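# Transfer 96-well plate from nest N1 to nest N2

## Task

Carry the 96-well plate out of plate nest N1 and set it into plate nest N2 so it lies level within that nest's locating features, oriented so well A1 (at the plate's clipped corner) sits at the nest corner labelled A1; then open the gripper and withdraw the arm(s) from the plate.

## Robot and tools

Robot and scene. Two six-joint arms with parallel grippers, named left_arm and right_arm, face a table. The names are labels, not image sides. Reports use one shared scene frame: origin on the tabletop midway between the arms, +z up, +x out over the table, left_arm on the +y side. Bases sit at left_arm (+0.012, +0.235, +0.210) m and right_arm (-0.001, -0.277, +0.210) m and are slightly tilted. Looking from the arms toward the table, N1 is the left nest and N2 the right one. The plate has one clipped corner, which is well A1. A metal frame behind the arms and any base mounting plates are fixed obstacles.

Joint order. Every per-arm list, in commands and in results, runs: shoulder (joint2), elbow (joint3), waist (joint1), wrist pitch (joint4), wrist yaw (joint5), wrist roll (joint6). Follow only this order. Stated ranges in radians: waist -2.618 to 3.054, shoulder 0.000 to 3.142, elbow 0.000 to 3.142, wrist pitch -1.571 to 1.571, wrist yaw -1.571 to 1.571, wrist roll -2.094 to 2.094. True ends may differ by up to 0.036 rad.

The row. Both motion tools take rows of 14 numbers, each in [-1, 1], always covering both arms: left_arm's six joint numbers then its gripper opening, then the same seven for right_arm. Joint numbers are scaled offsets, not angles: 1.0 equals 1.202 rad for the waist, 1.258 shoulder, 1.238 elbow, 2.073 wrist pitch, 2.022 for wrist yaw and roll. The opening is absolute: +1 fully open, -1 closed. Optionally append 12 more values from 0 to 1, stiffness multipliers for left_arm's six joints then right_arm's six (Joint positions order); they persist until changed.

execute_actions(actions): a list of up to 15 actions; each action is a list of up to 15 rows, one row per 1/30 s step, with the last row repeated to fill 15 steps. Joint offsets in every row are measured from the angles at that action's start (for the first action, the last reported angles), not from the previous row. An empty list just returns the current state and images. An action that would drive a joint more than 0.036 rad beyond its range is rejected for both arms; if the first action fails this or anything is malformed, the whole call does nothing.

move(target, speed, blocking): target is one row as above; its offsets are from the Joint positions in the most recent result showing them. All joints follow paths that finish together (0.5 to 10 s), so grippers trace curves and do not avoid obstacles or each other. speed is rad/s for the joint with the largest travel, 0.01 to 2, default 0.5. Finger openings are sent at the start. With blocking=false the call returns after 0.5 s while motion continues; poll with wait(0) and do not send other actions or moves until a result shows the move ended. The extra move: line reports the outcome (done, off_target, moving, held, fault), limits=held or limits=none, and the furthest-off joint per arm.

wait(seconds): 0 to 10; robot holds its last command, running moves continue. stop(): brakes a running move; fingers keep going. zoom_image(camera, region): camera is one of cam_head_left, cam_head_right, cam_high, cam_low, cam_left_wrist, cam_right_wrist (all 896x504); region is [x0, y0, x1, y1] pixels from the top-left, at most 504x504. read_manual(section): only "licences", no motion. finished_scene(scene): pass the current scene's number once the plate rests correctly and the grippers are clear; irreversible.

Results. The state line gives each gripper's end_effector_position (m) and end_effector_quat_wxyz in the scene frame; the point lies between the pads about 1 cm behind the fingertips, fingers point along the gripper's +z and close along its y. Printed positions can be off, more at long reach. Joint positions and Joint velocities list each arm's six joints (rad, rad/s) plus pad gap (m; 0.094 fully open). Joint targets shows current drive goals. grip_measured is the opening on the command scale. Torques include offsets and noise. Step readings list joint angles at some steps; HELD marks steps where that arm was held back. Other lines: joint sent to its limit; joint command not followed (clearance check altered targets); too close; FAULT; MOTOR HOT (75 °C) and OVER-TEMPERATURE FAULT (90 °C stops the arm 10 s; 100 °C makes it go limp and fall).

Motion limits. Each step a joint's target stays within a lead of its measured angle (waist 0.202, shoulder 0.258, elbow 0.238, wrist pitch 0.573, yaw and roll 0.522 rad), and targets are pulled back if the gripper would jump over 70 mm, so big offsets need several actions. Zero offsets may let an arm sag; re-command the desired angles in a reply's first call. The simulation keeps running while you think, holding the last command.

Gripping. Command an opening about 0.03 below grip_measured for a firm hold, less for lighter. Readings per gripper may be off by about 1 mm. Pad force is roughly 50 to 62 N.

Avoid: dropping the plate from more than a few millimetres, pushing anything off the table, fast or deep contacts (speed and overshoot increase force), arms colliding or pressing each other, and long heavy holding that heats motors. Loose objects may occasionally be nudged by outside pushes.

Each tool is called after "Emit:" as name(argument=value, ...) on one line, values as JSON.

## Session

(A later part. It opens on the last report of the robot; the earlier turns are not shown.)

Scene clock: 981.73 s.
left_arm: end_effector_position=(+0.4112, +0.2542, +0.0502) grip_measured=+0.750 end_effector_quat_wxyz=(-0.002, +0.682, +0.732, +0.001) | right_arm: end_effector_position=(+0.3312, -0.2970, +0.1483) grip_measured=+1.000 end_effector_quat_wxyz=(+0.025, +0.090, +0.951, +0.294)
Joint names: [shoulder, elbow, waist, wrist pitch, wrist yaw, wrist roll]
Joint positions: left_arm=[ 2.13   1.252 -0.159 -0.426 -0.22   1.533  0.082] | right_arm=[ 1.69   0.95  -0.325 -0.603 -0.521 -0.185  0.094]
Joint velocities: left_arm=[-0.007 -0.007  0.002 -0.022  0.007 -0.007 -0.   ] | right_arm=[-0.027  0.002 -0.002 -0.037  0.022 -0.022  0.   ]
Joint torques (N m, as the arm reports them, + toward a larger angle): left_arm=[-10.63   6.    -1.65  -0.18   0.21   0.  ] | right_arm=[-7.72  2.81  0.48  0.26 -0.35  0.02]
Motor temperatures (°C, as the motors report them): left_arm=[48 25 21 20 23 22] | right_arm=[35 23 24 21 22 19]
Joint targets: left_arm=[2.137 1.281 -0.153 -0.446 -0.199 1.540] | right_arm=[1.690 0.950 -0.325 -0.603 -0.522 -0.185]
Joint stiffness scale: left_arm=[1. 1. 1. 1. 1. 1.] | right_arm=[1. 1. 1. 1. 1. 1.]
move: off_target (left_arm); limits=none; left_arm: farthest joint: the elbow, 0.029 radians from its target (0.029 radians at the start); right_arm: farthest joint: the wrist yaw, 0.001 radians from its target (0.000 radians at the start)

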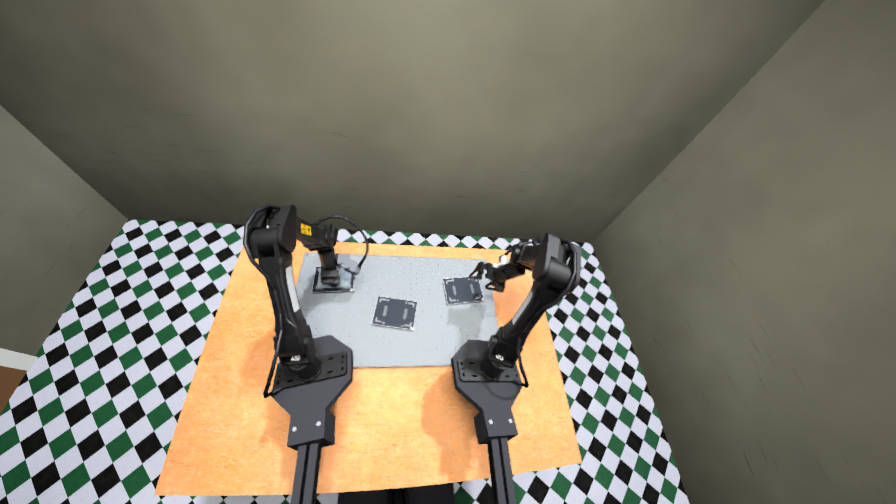

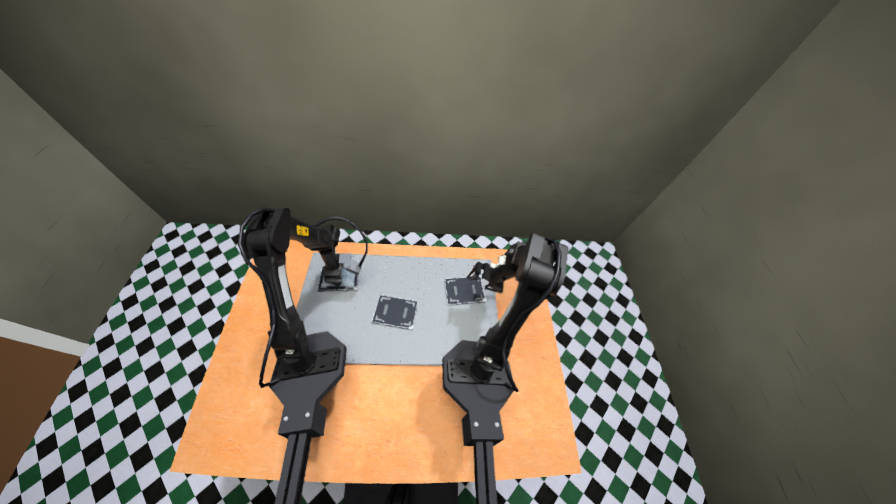

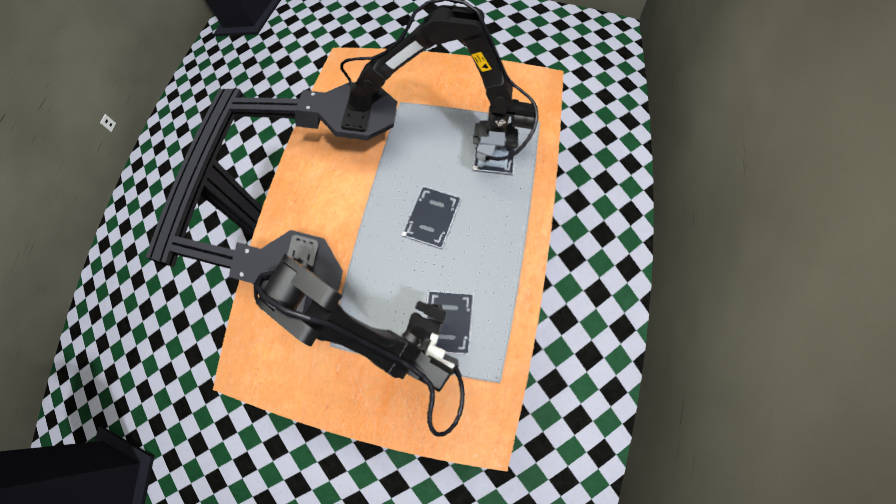

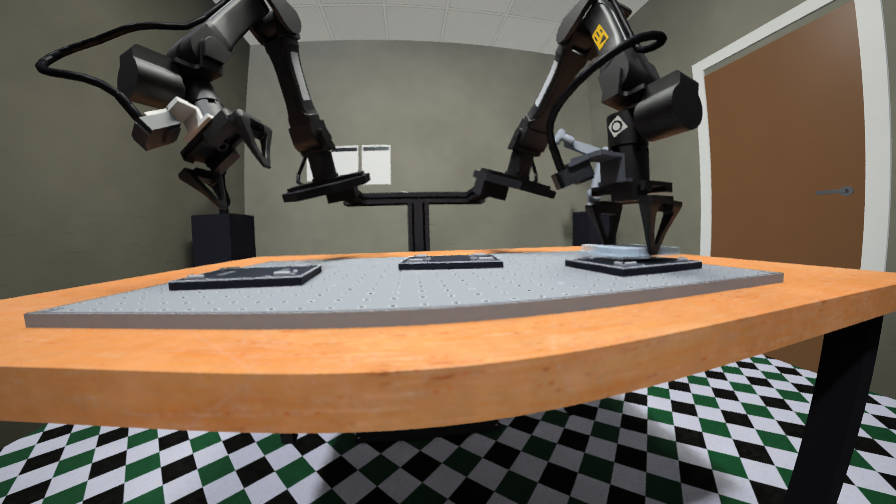

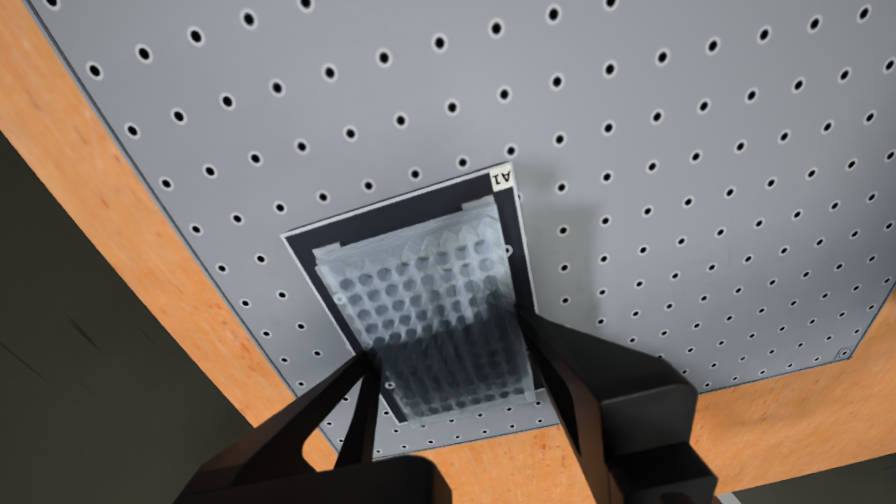

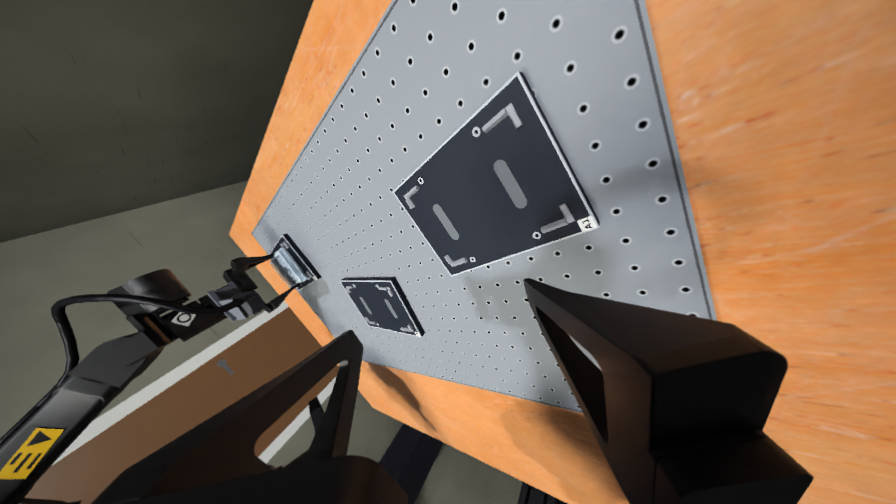

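Emit:
move(target=[0.0055,0.038,0.005,-0.014,0.010,0.003,0.72,0,0,0,0,0,0,1], speed=0.04)

Scene clock: 1007.23 s.
left_arm: end_effector_position=(+0.4185, +0.2551, +0.0535) grip_measured=+0.750 end_effector_quat_wxyz=(+0.003, +0.681, +0.732, +0.005) | right_arm: end_effector_position=(+0.3311, -0.2971, +0.1482) grip_measured=+1.000 end_effector_quat_wxyz=(+0.025, +0.090, +0.951, +0.294)
Joint names: [shoulder, elbow, waist, wrist pitch, wrist yaw, wrist roll]
Joint positions: left_arm=[ 2.13   1.274 -0.159 -0.435 -0.22   1.534  0.082] | right_arm=[ 1.69   0.95  -0.325 -0.603 -0.52  -0.185  0.094]
Joint velocities: left_arm=[-0.012  0.007 -0.002  0.051  0.007 -0.022 -0.   ] | right_arm=[-0.007  0.007 -0.007  0.066  0.007 -0.022  0.   ]
Joint torques (N m, as the arm reports them, + toward a larger angle): left_arm=[-10.82   5.78  -1.7   -0.17   0.18   0.01] | right_arm=[-7.73  2.85  0.49  0.25 -0.33  0.02]
Motor temperatures (°C, as the motors report them): left_arm=[48 27 21 20 23 22] | right_arm=[35 23 24 21 22 19]
Joint targets: left_arm=[2.137 1.299 -0.153 -0.455 -0.200 1.540] | right_arm=[1.690 0.950 -0.325 -0.603 -0.521 -0.185]
Joint stiffness scale: left_arm=[1. 1. 1. 1. 1. 1.] | right_arm=[1. 1. 1. 1. 1. 1.]
move: off_target (left_arm); limits=none; left_arm: farthest joint: the elbow, 0.025 radians from its target (0.047 radians at the start); right_arm: farthest joint: the wrist yaw, 0.001 radians from its target (0.000 radians at the start)

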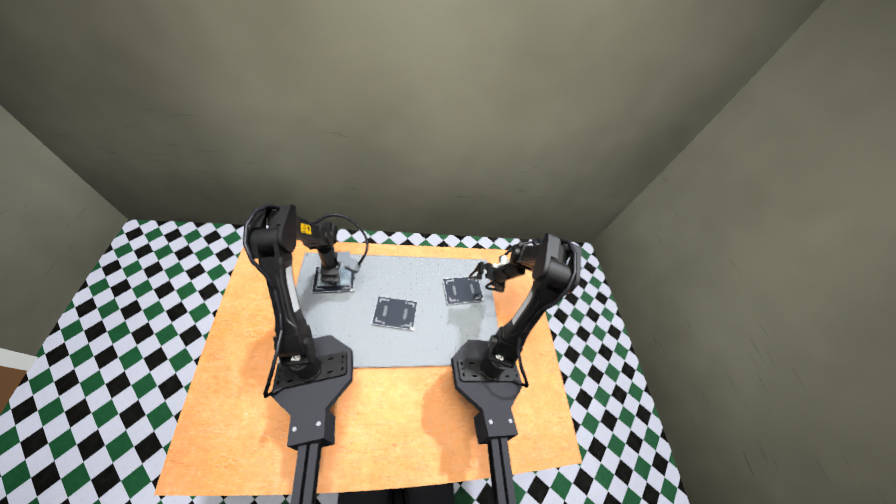

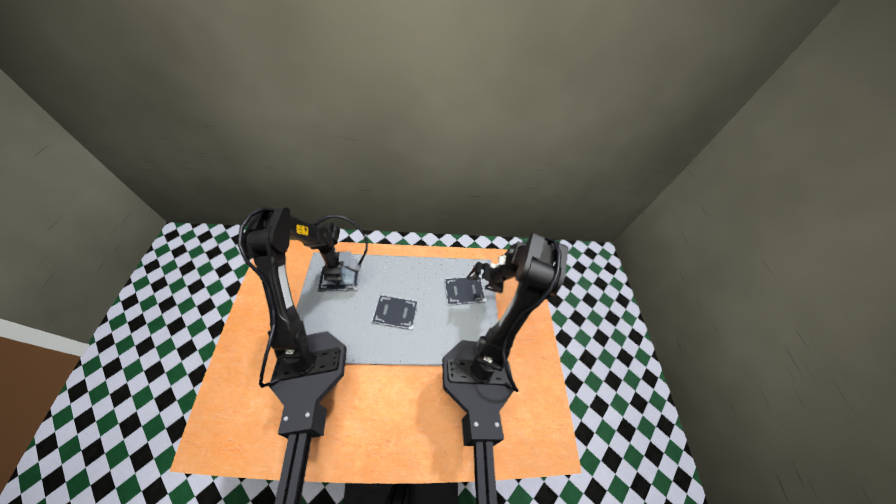

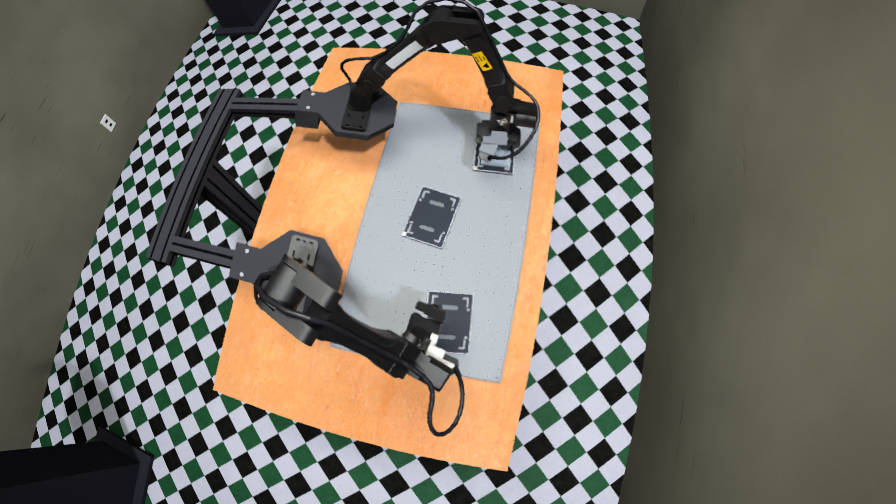

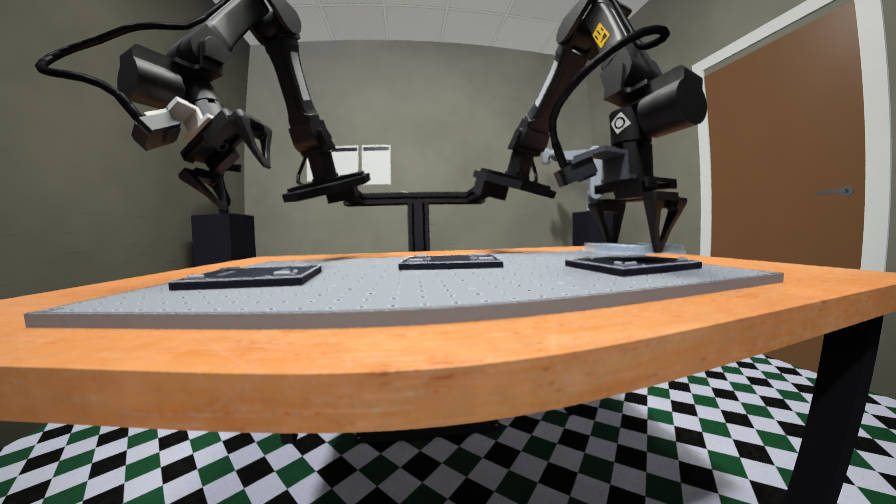

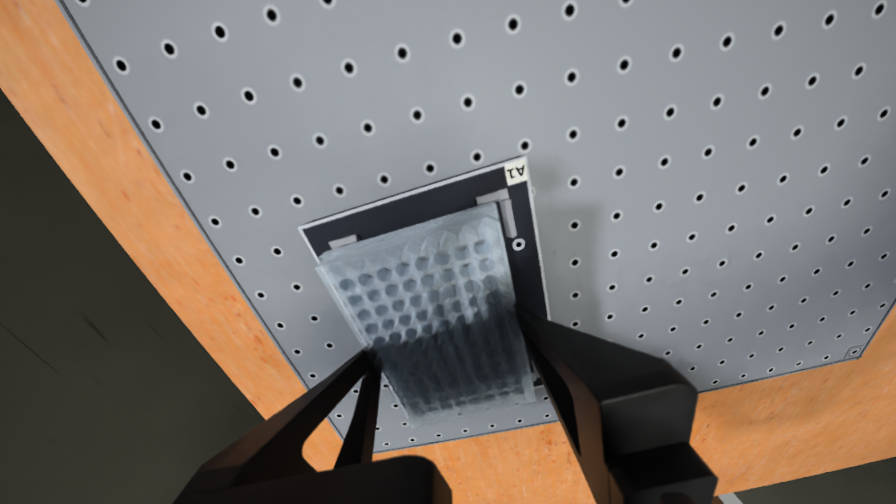

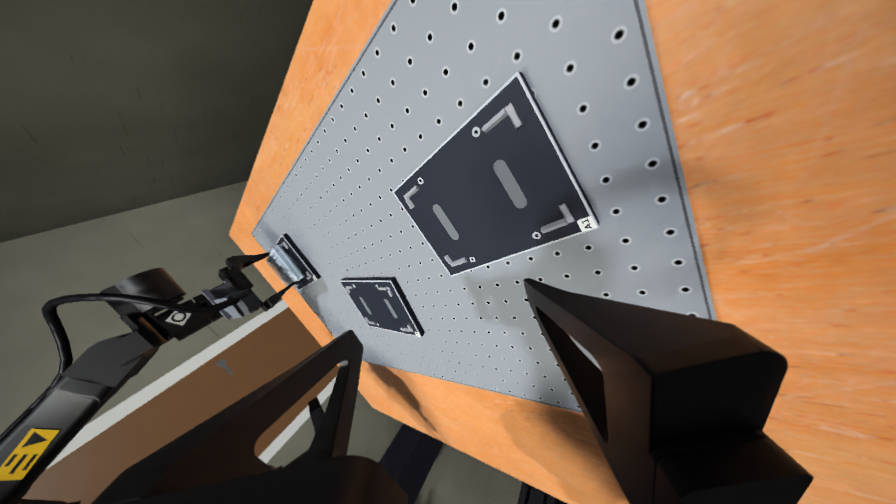

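Emit:
move(target=[0.013,0.019,0.005,-0.009,0.010,0.003,0.72,0,0,0,0,0,0,1], speed=0.03)

Emit:
zoom_image(camera="cam_left_wrist", region=[275,145,575,445])

Scene clock: 1018.03 s.
left_arm: end_effector_position=(+0.4156, +0.2542, +0.0498) grip_measured=+0.750 end_effector_quat_wxyz=(-0.001, +0.682, +0.731, +0.001) | right_arm: end_effector_position=(+0.3311, -0.2971, +0.1481) grip_measured=+1.000 end_effector_quat_wxyz=(+0.025, +0.090, +0.951, +0.294)
Joint names: [shoulder, elbow, waist, wrist pitch, wrist yaw, wrist roll]
Joint positions: left_arm=[ 2.141  1.274 -0.159 -0.436 -0.22   1.534  0.082] | right_arm=[ 1.69   0.95  -0.325 -0.603 -0.52  -0.185  0.094]
Joint velocities: left_arm=[-0.002  0.007  0.002 -0.066 -0.051 -0.037 -0.001] | right_arm=[-0.007 -0.012 -0.017 -0.007 -0.051 -0.081  0.   ]
Joint torques (N m, as the arm reports them, + toward a larger angle): left_arm=[-10.9    5.61  -1.7   -0.17   0.19   0.01] | right_arm=[-7.7   2.82  0.47  0.25 -0.34  0.02]
Motor temperatures (°C, as the motors report them): left_arm=[48 27 21 20 23 22] | right_arm=[35 23 24 21 22 19]
Joint targets: left_arm=[2.146 1.297 -0.153 -0.454 -0.200 1.540] | right_arm=[1.690 0.950 -0.325 -0.603 -0.520 -0.185]
Joint stiffness scale: left_arm=[1. 1. 1. 1. 1. 1.] | right_arm=[1. 1. 1. 1. 1. 1.]
move: off_target (left_arm); limits=none; left_arm: farthest joint: the elbow, 0.024 radians from its target (0.024 radians at the start); right_arm: farthest joint: the waist, 0.000 radians from its target (0.000 radians at the start)

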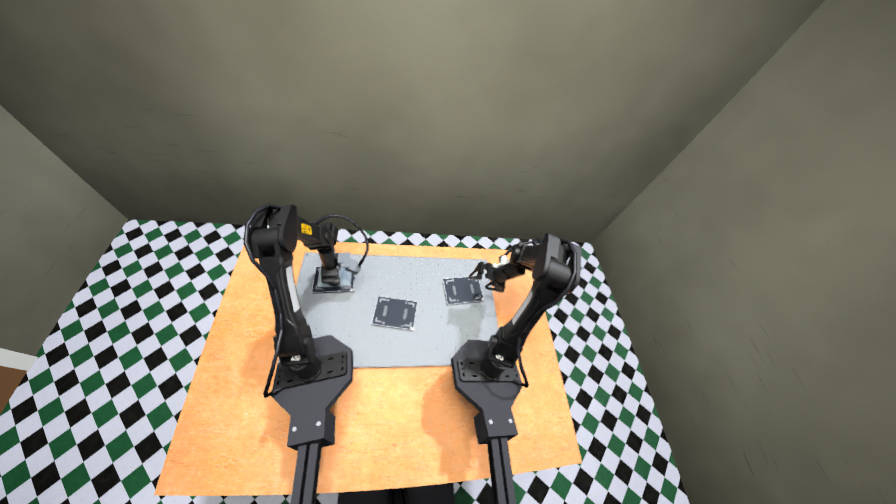

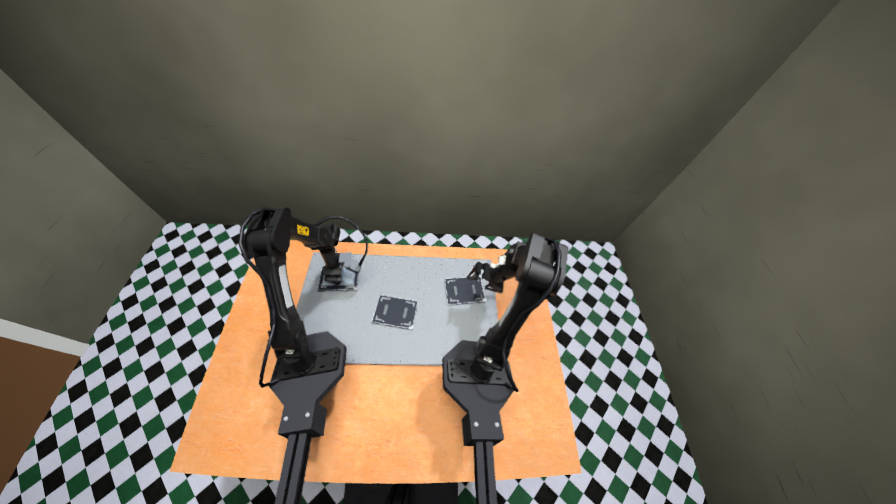

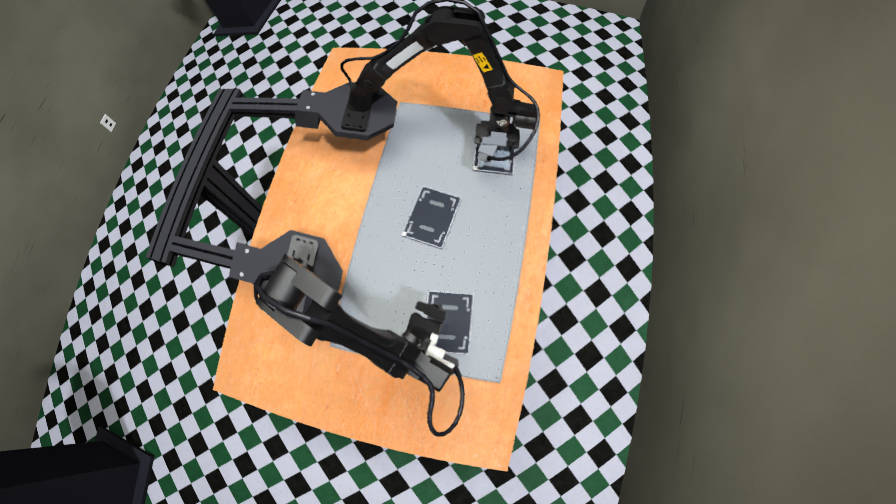

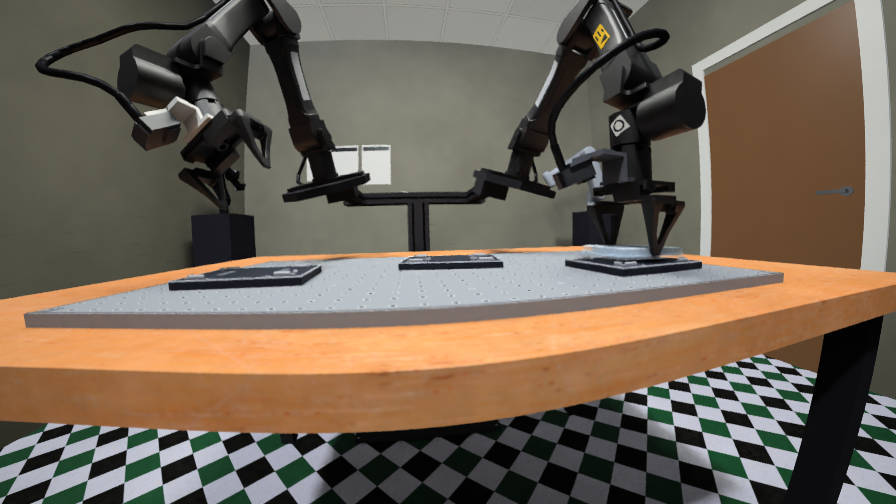

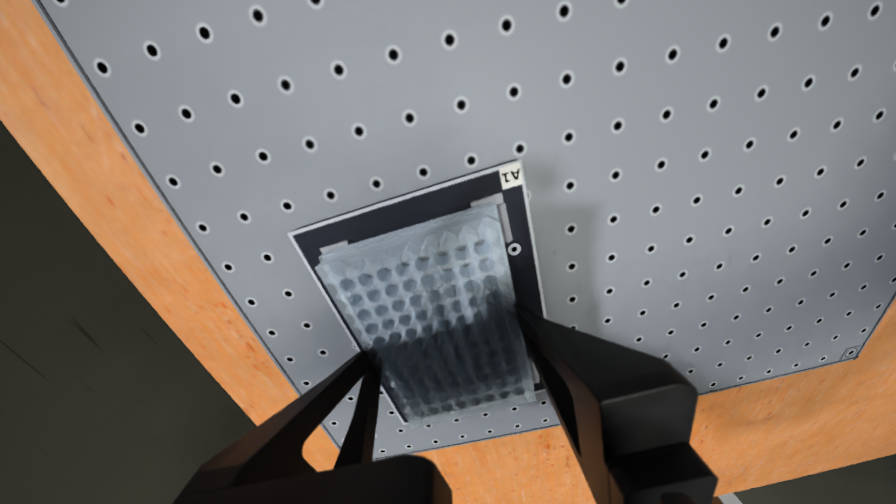

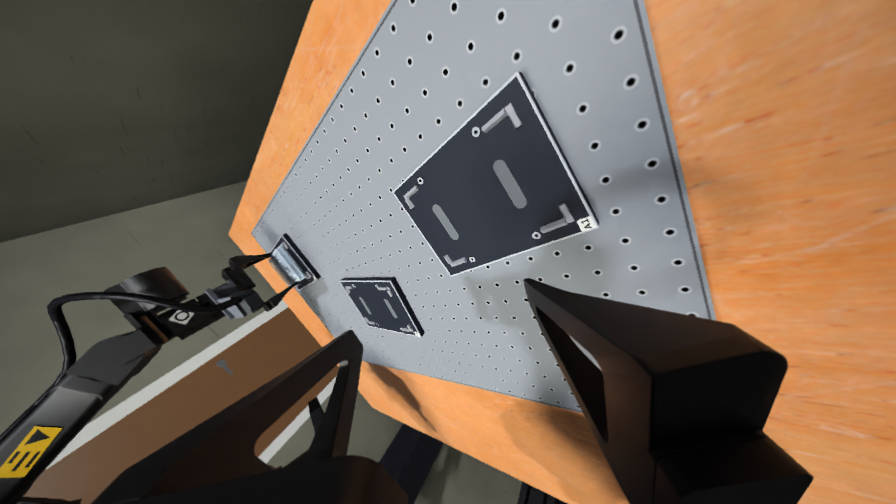

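Region (275, 145, 575, 445) of cam_left_wrist's 896x504 image, scaled by 1.680, with more detail than that image has.

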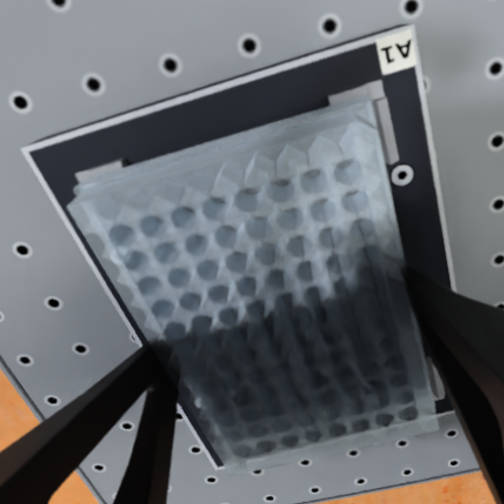

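Emit:
move(target=[0.0156,0.019,0.0075,0.0104,0.010,0.0045,0.72,0,0,0,0,0,0,1], speed=0.025)

Emit:
zoom_image(camera="cam_left_wrist", region=[275,145,575,445])

Emit:
zoom_image(camera="cam_low", region=[555,225,715,290])

Scene clock: 1041.83 s.
left_arm: end_effector_position=(+0.4184, +0.2539, +0.0478) grip_measured=+0.744 end_effector_quat_wxyz=(+0.003, +0.682, +0.731, +0.005) | right_arm: end_effector_position=(+0.3311, -0.2972, +0.1481) grip_measured=+1.000 end_effector_quat_wxyz=(+0.025, +0.090, +0.951, +0.294)
Joint names: [shoulder, elbow, waist, wrist pitch, wrist yaw, wrist roll]
Joint positions: left_arm=[ 2.146  1.274 -0.159 -0.418 -0.22   1.537  0.082] | right_arm=[ 1.69   0.95  -0.325 -0.603 -0.519 -0.185  0.094]
Joint velocities: left_arm=[ 0.007 -0.002 -0.002 -0.037  0.007  0.022  0.   ] | right_arm=[-0.012 -0.012 -0.002 -0.037 -0.066 -0.007  0.   ]
Joint torques (N m, as the arm reports them, + toward a larger angle): left_arm=[-10.26   5.61  -1.49   0.06   0.18   0.02] | right_arm=[-7.7   2.85  0.45  0.26 -0.34  0.02]
Motor temperatures (°C, as the motors report them): left_arm=[48 27 21 20 23 22] | right_arm=[35 23 24 21 22 19]
Joint targets: left_arm=[2.160 1.297 -0.150 -0.414 -0.200 1.543] | right_arm=[1.690 0.950 -0.325 -0.603 -0.520 -0.185]
Joint stiffness scale: left_arm=[1. 1. 1. 1. 1. 1.] | right_arm=[1. 1. 1. 1. 1. 1.]
move: off_target (left_arm); limits=none; left_arm: farthest joint: the elbow, 0.024 radians from its target (0.024 radians at the start); right_arm: farthest joint: the wrist yaw, 0.001 radians from its target (0.000 radians at the start)

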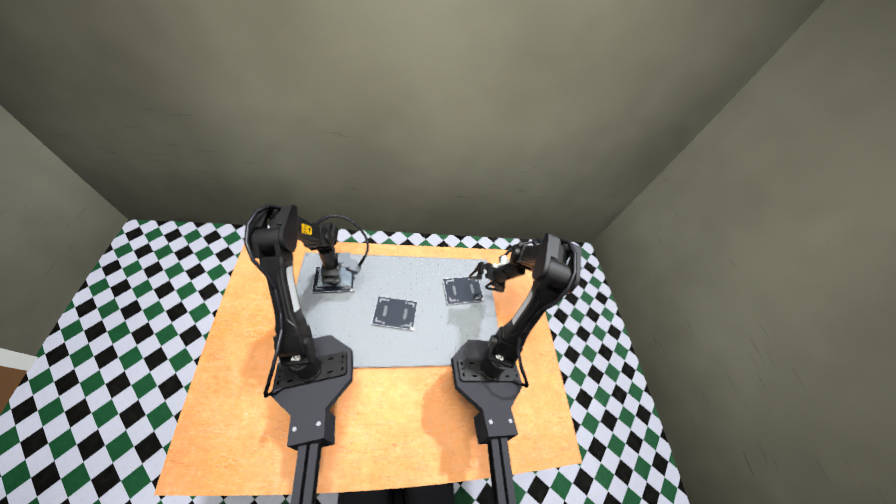

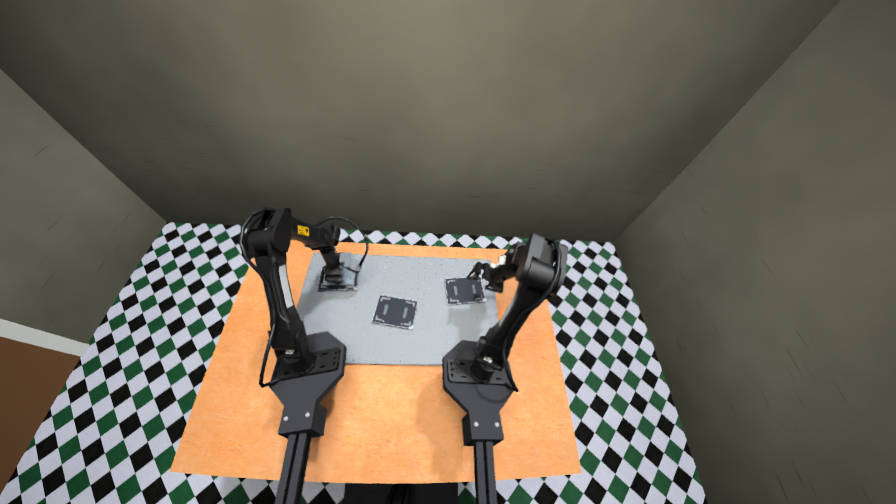

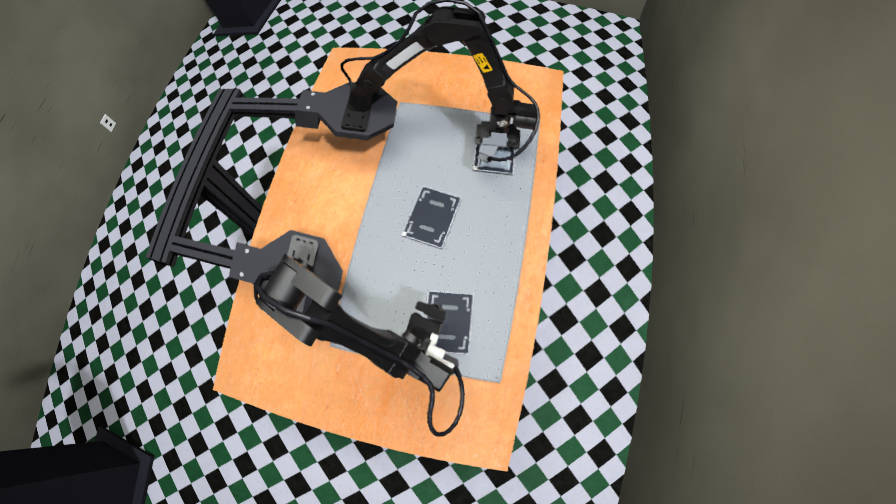

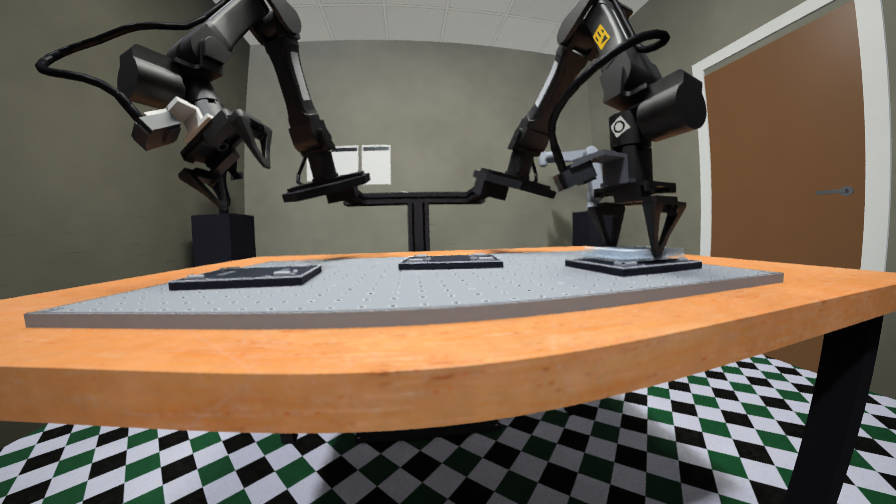

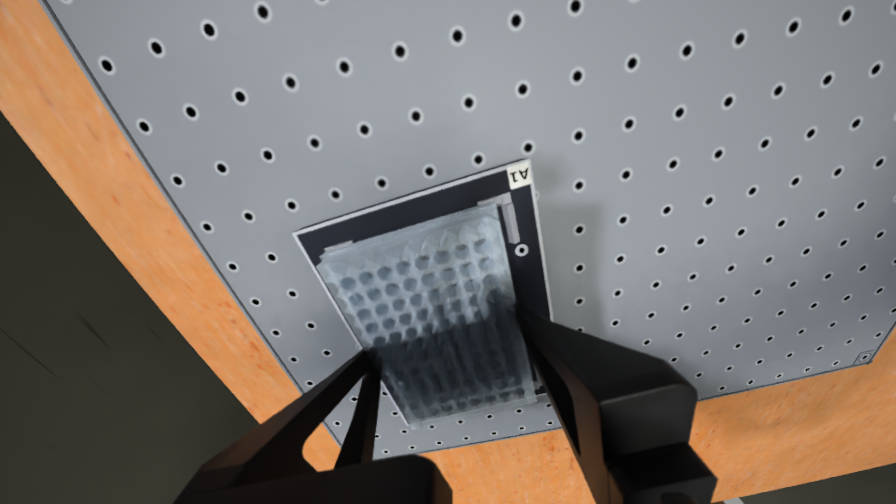

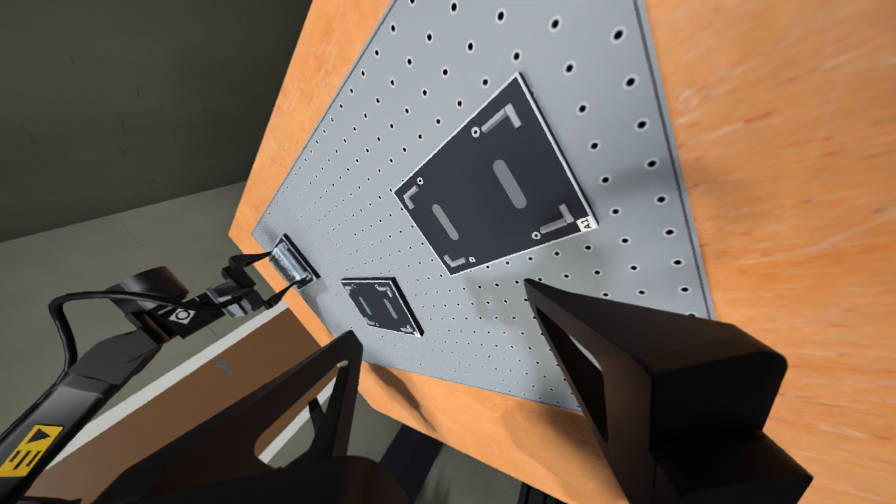

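Region (275, 145, 575, 445) of cam_left_wrist's 896x504 image, scaled by 1.680, with more detail than that image has.

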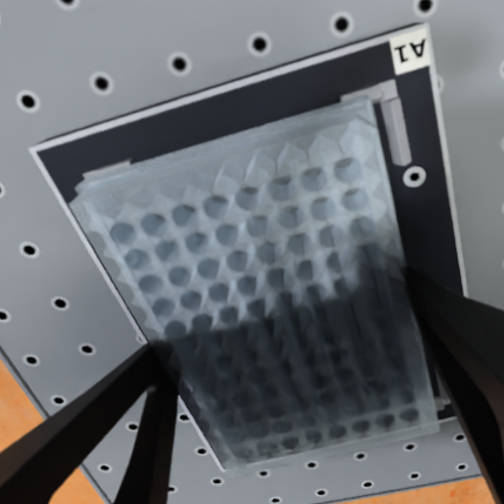

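Region (555, 225, 715, 290) of cam_low's 896x504 image, scaled by 3.150, with more detail than that image has; it fills the top 205 rows of this view, and the rest is white.

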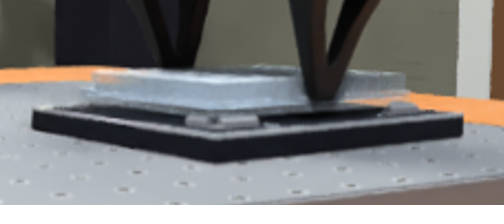

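Emit:
execute_actions(actions=[])

Scene clock: 1075.97 s.
left_arm: end_effector_position=(+0.4184, +0.2539, +0.0478) grip_measured=+0.744 end_effector_quat_wxyz=(+0.003, +0.682, +0.731, +0.005) | right_arm: end_effector_position=(+0.3311, -0.2972, +0.1481) grip_measured=+1.000 end_effector_quat_wxyz=(+0.025, +0.090, +0.951, +0.294)
Joint names: [shoulder, elbow, waist, wrist pitch, wrist yaw, wrist roll]
Joint positions: left_arm=[ 2.146  1.274 -0.159 -0.418 -0.22   1.537  0.082] | right_arm=[ 1.69   0.95  -0.325 -0.603 -0.519 -0.185  0.094]
Joint velocities: left_arm=[-0.012 -0.017 -0.002 -0.051  0.007  0.022 -0.001] | right_arm=[ 0.007 -0.012 -0.022 -0.037  0.007  0.022  0.   ]
Joint torques (N m, as the arm reports them, + toward a larger angle): left_arm=[-10.28   5.6   -1.46   0.06   0.19   0.02] | right_arm=[-7.7   2.81  0.47  0.27 -0.33  0.01]
Motor temperatures (°C, as the motors report them): left_arm=[47 27 21 20 23 22] | right_arm=[34 23 23 21 22 19]
Joint targets: left_arm=[2.160 1.297 -0.150 -0.414 -0.200 1.543] | right_arm=[1.690 0.950 -0.325 -0.603 -0.520 -0.185]
Joint stiffness scale: left_arm=[1. 1. 1. 1. 1. 1.] | right_arm=[1. 1. 1. 1. 1. 1.]

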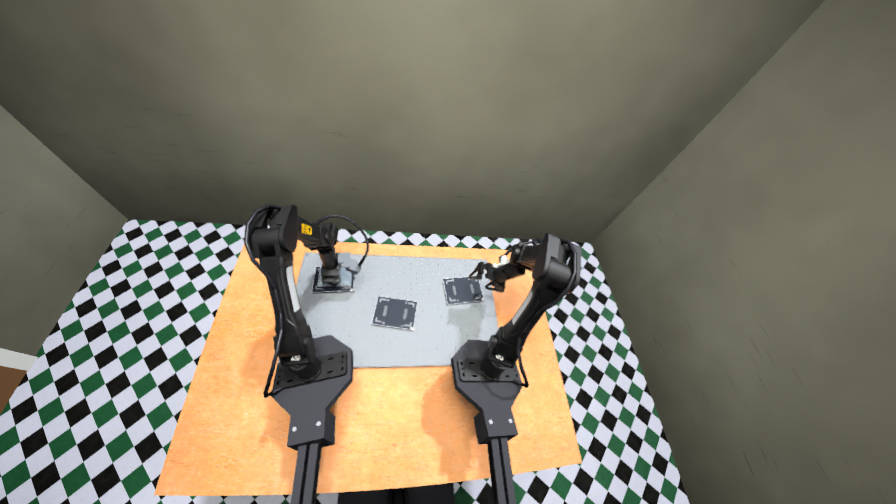

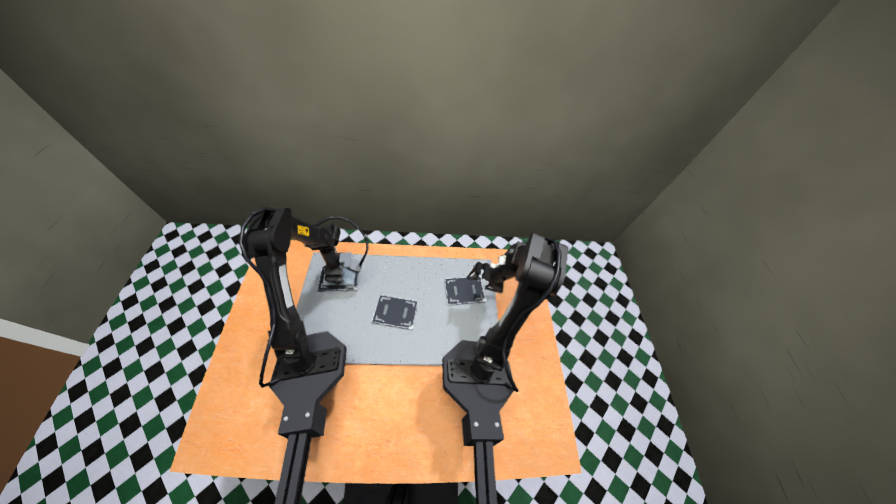

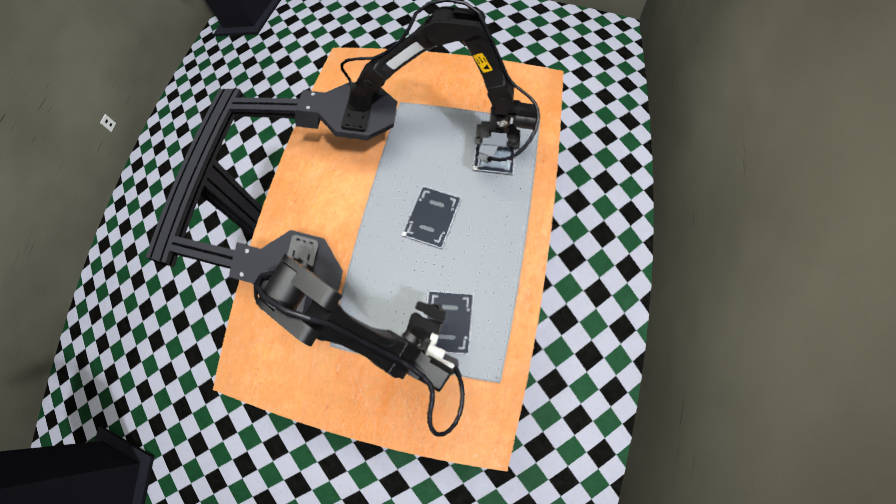

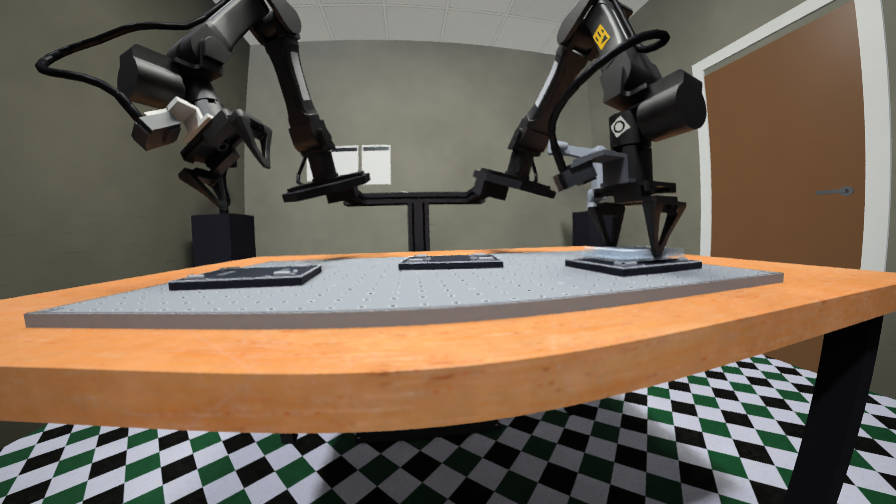

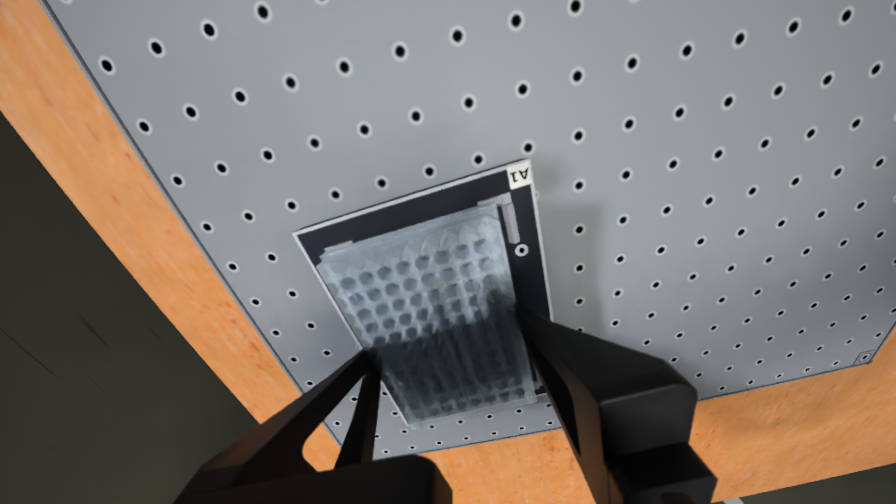

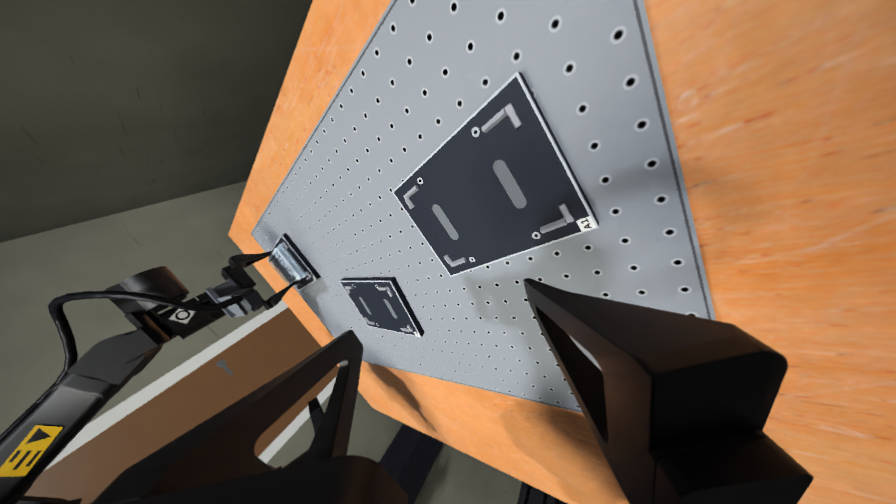

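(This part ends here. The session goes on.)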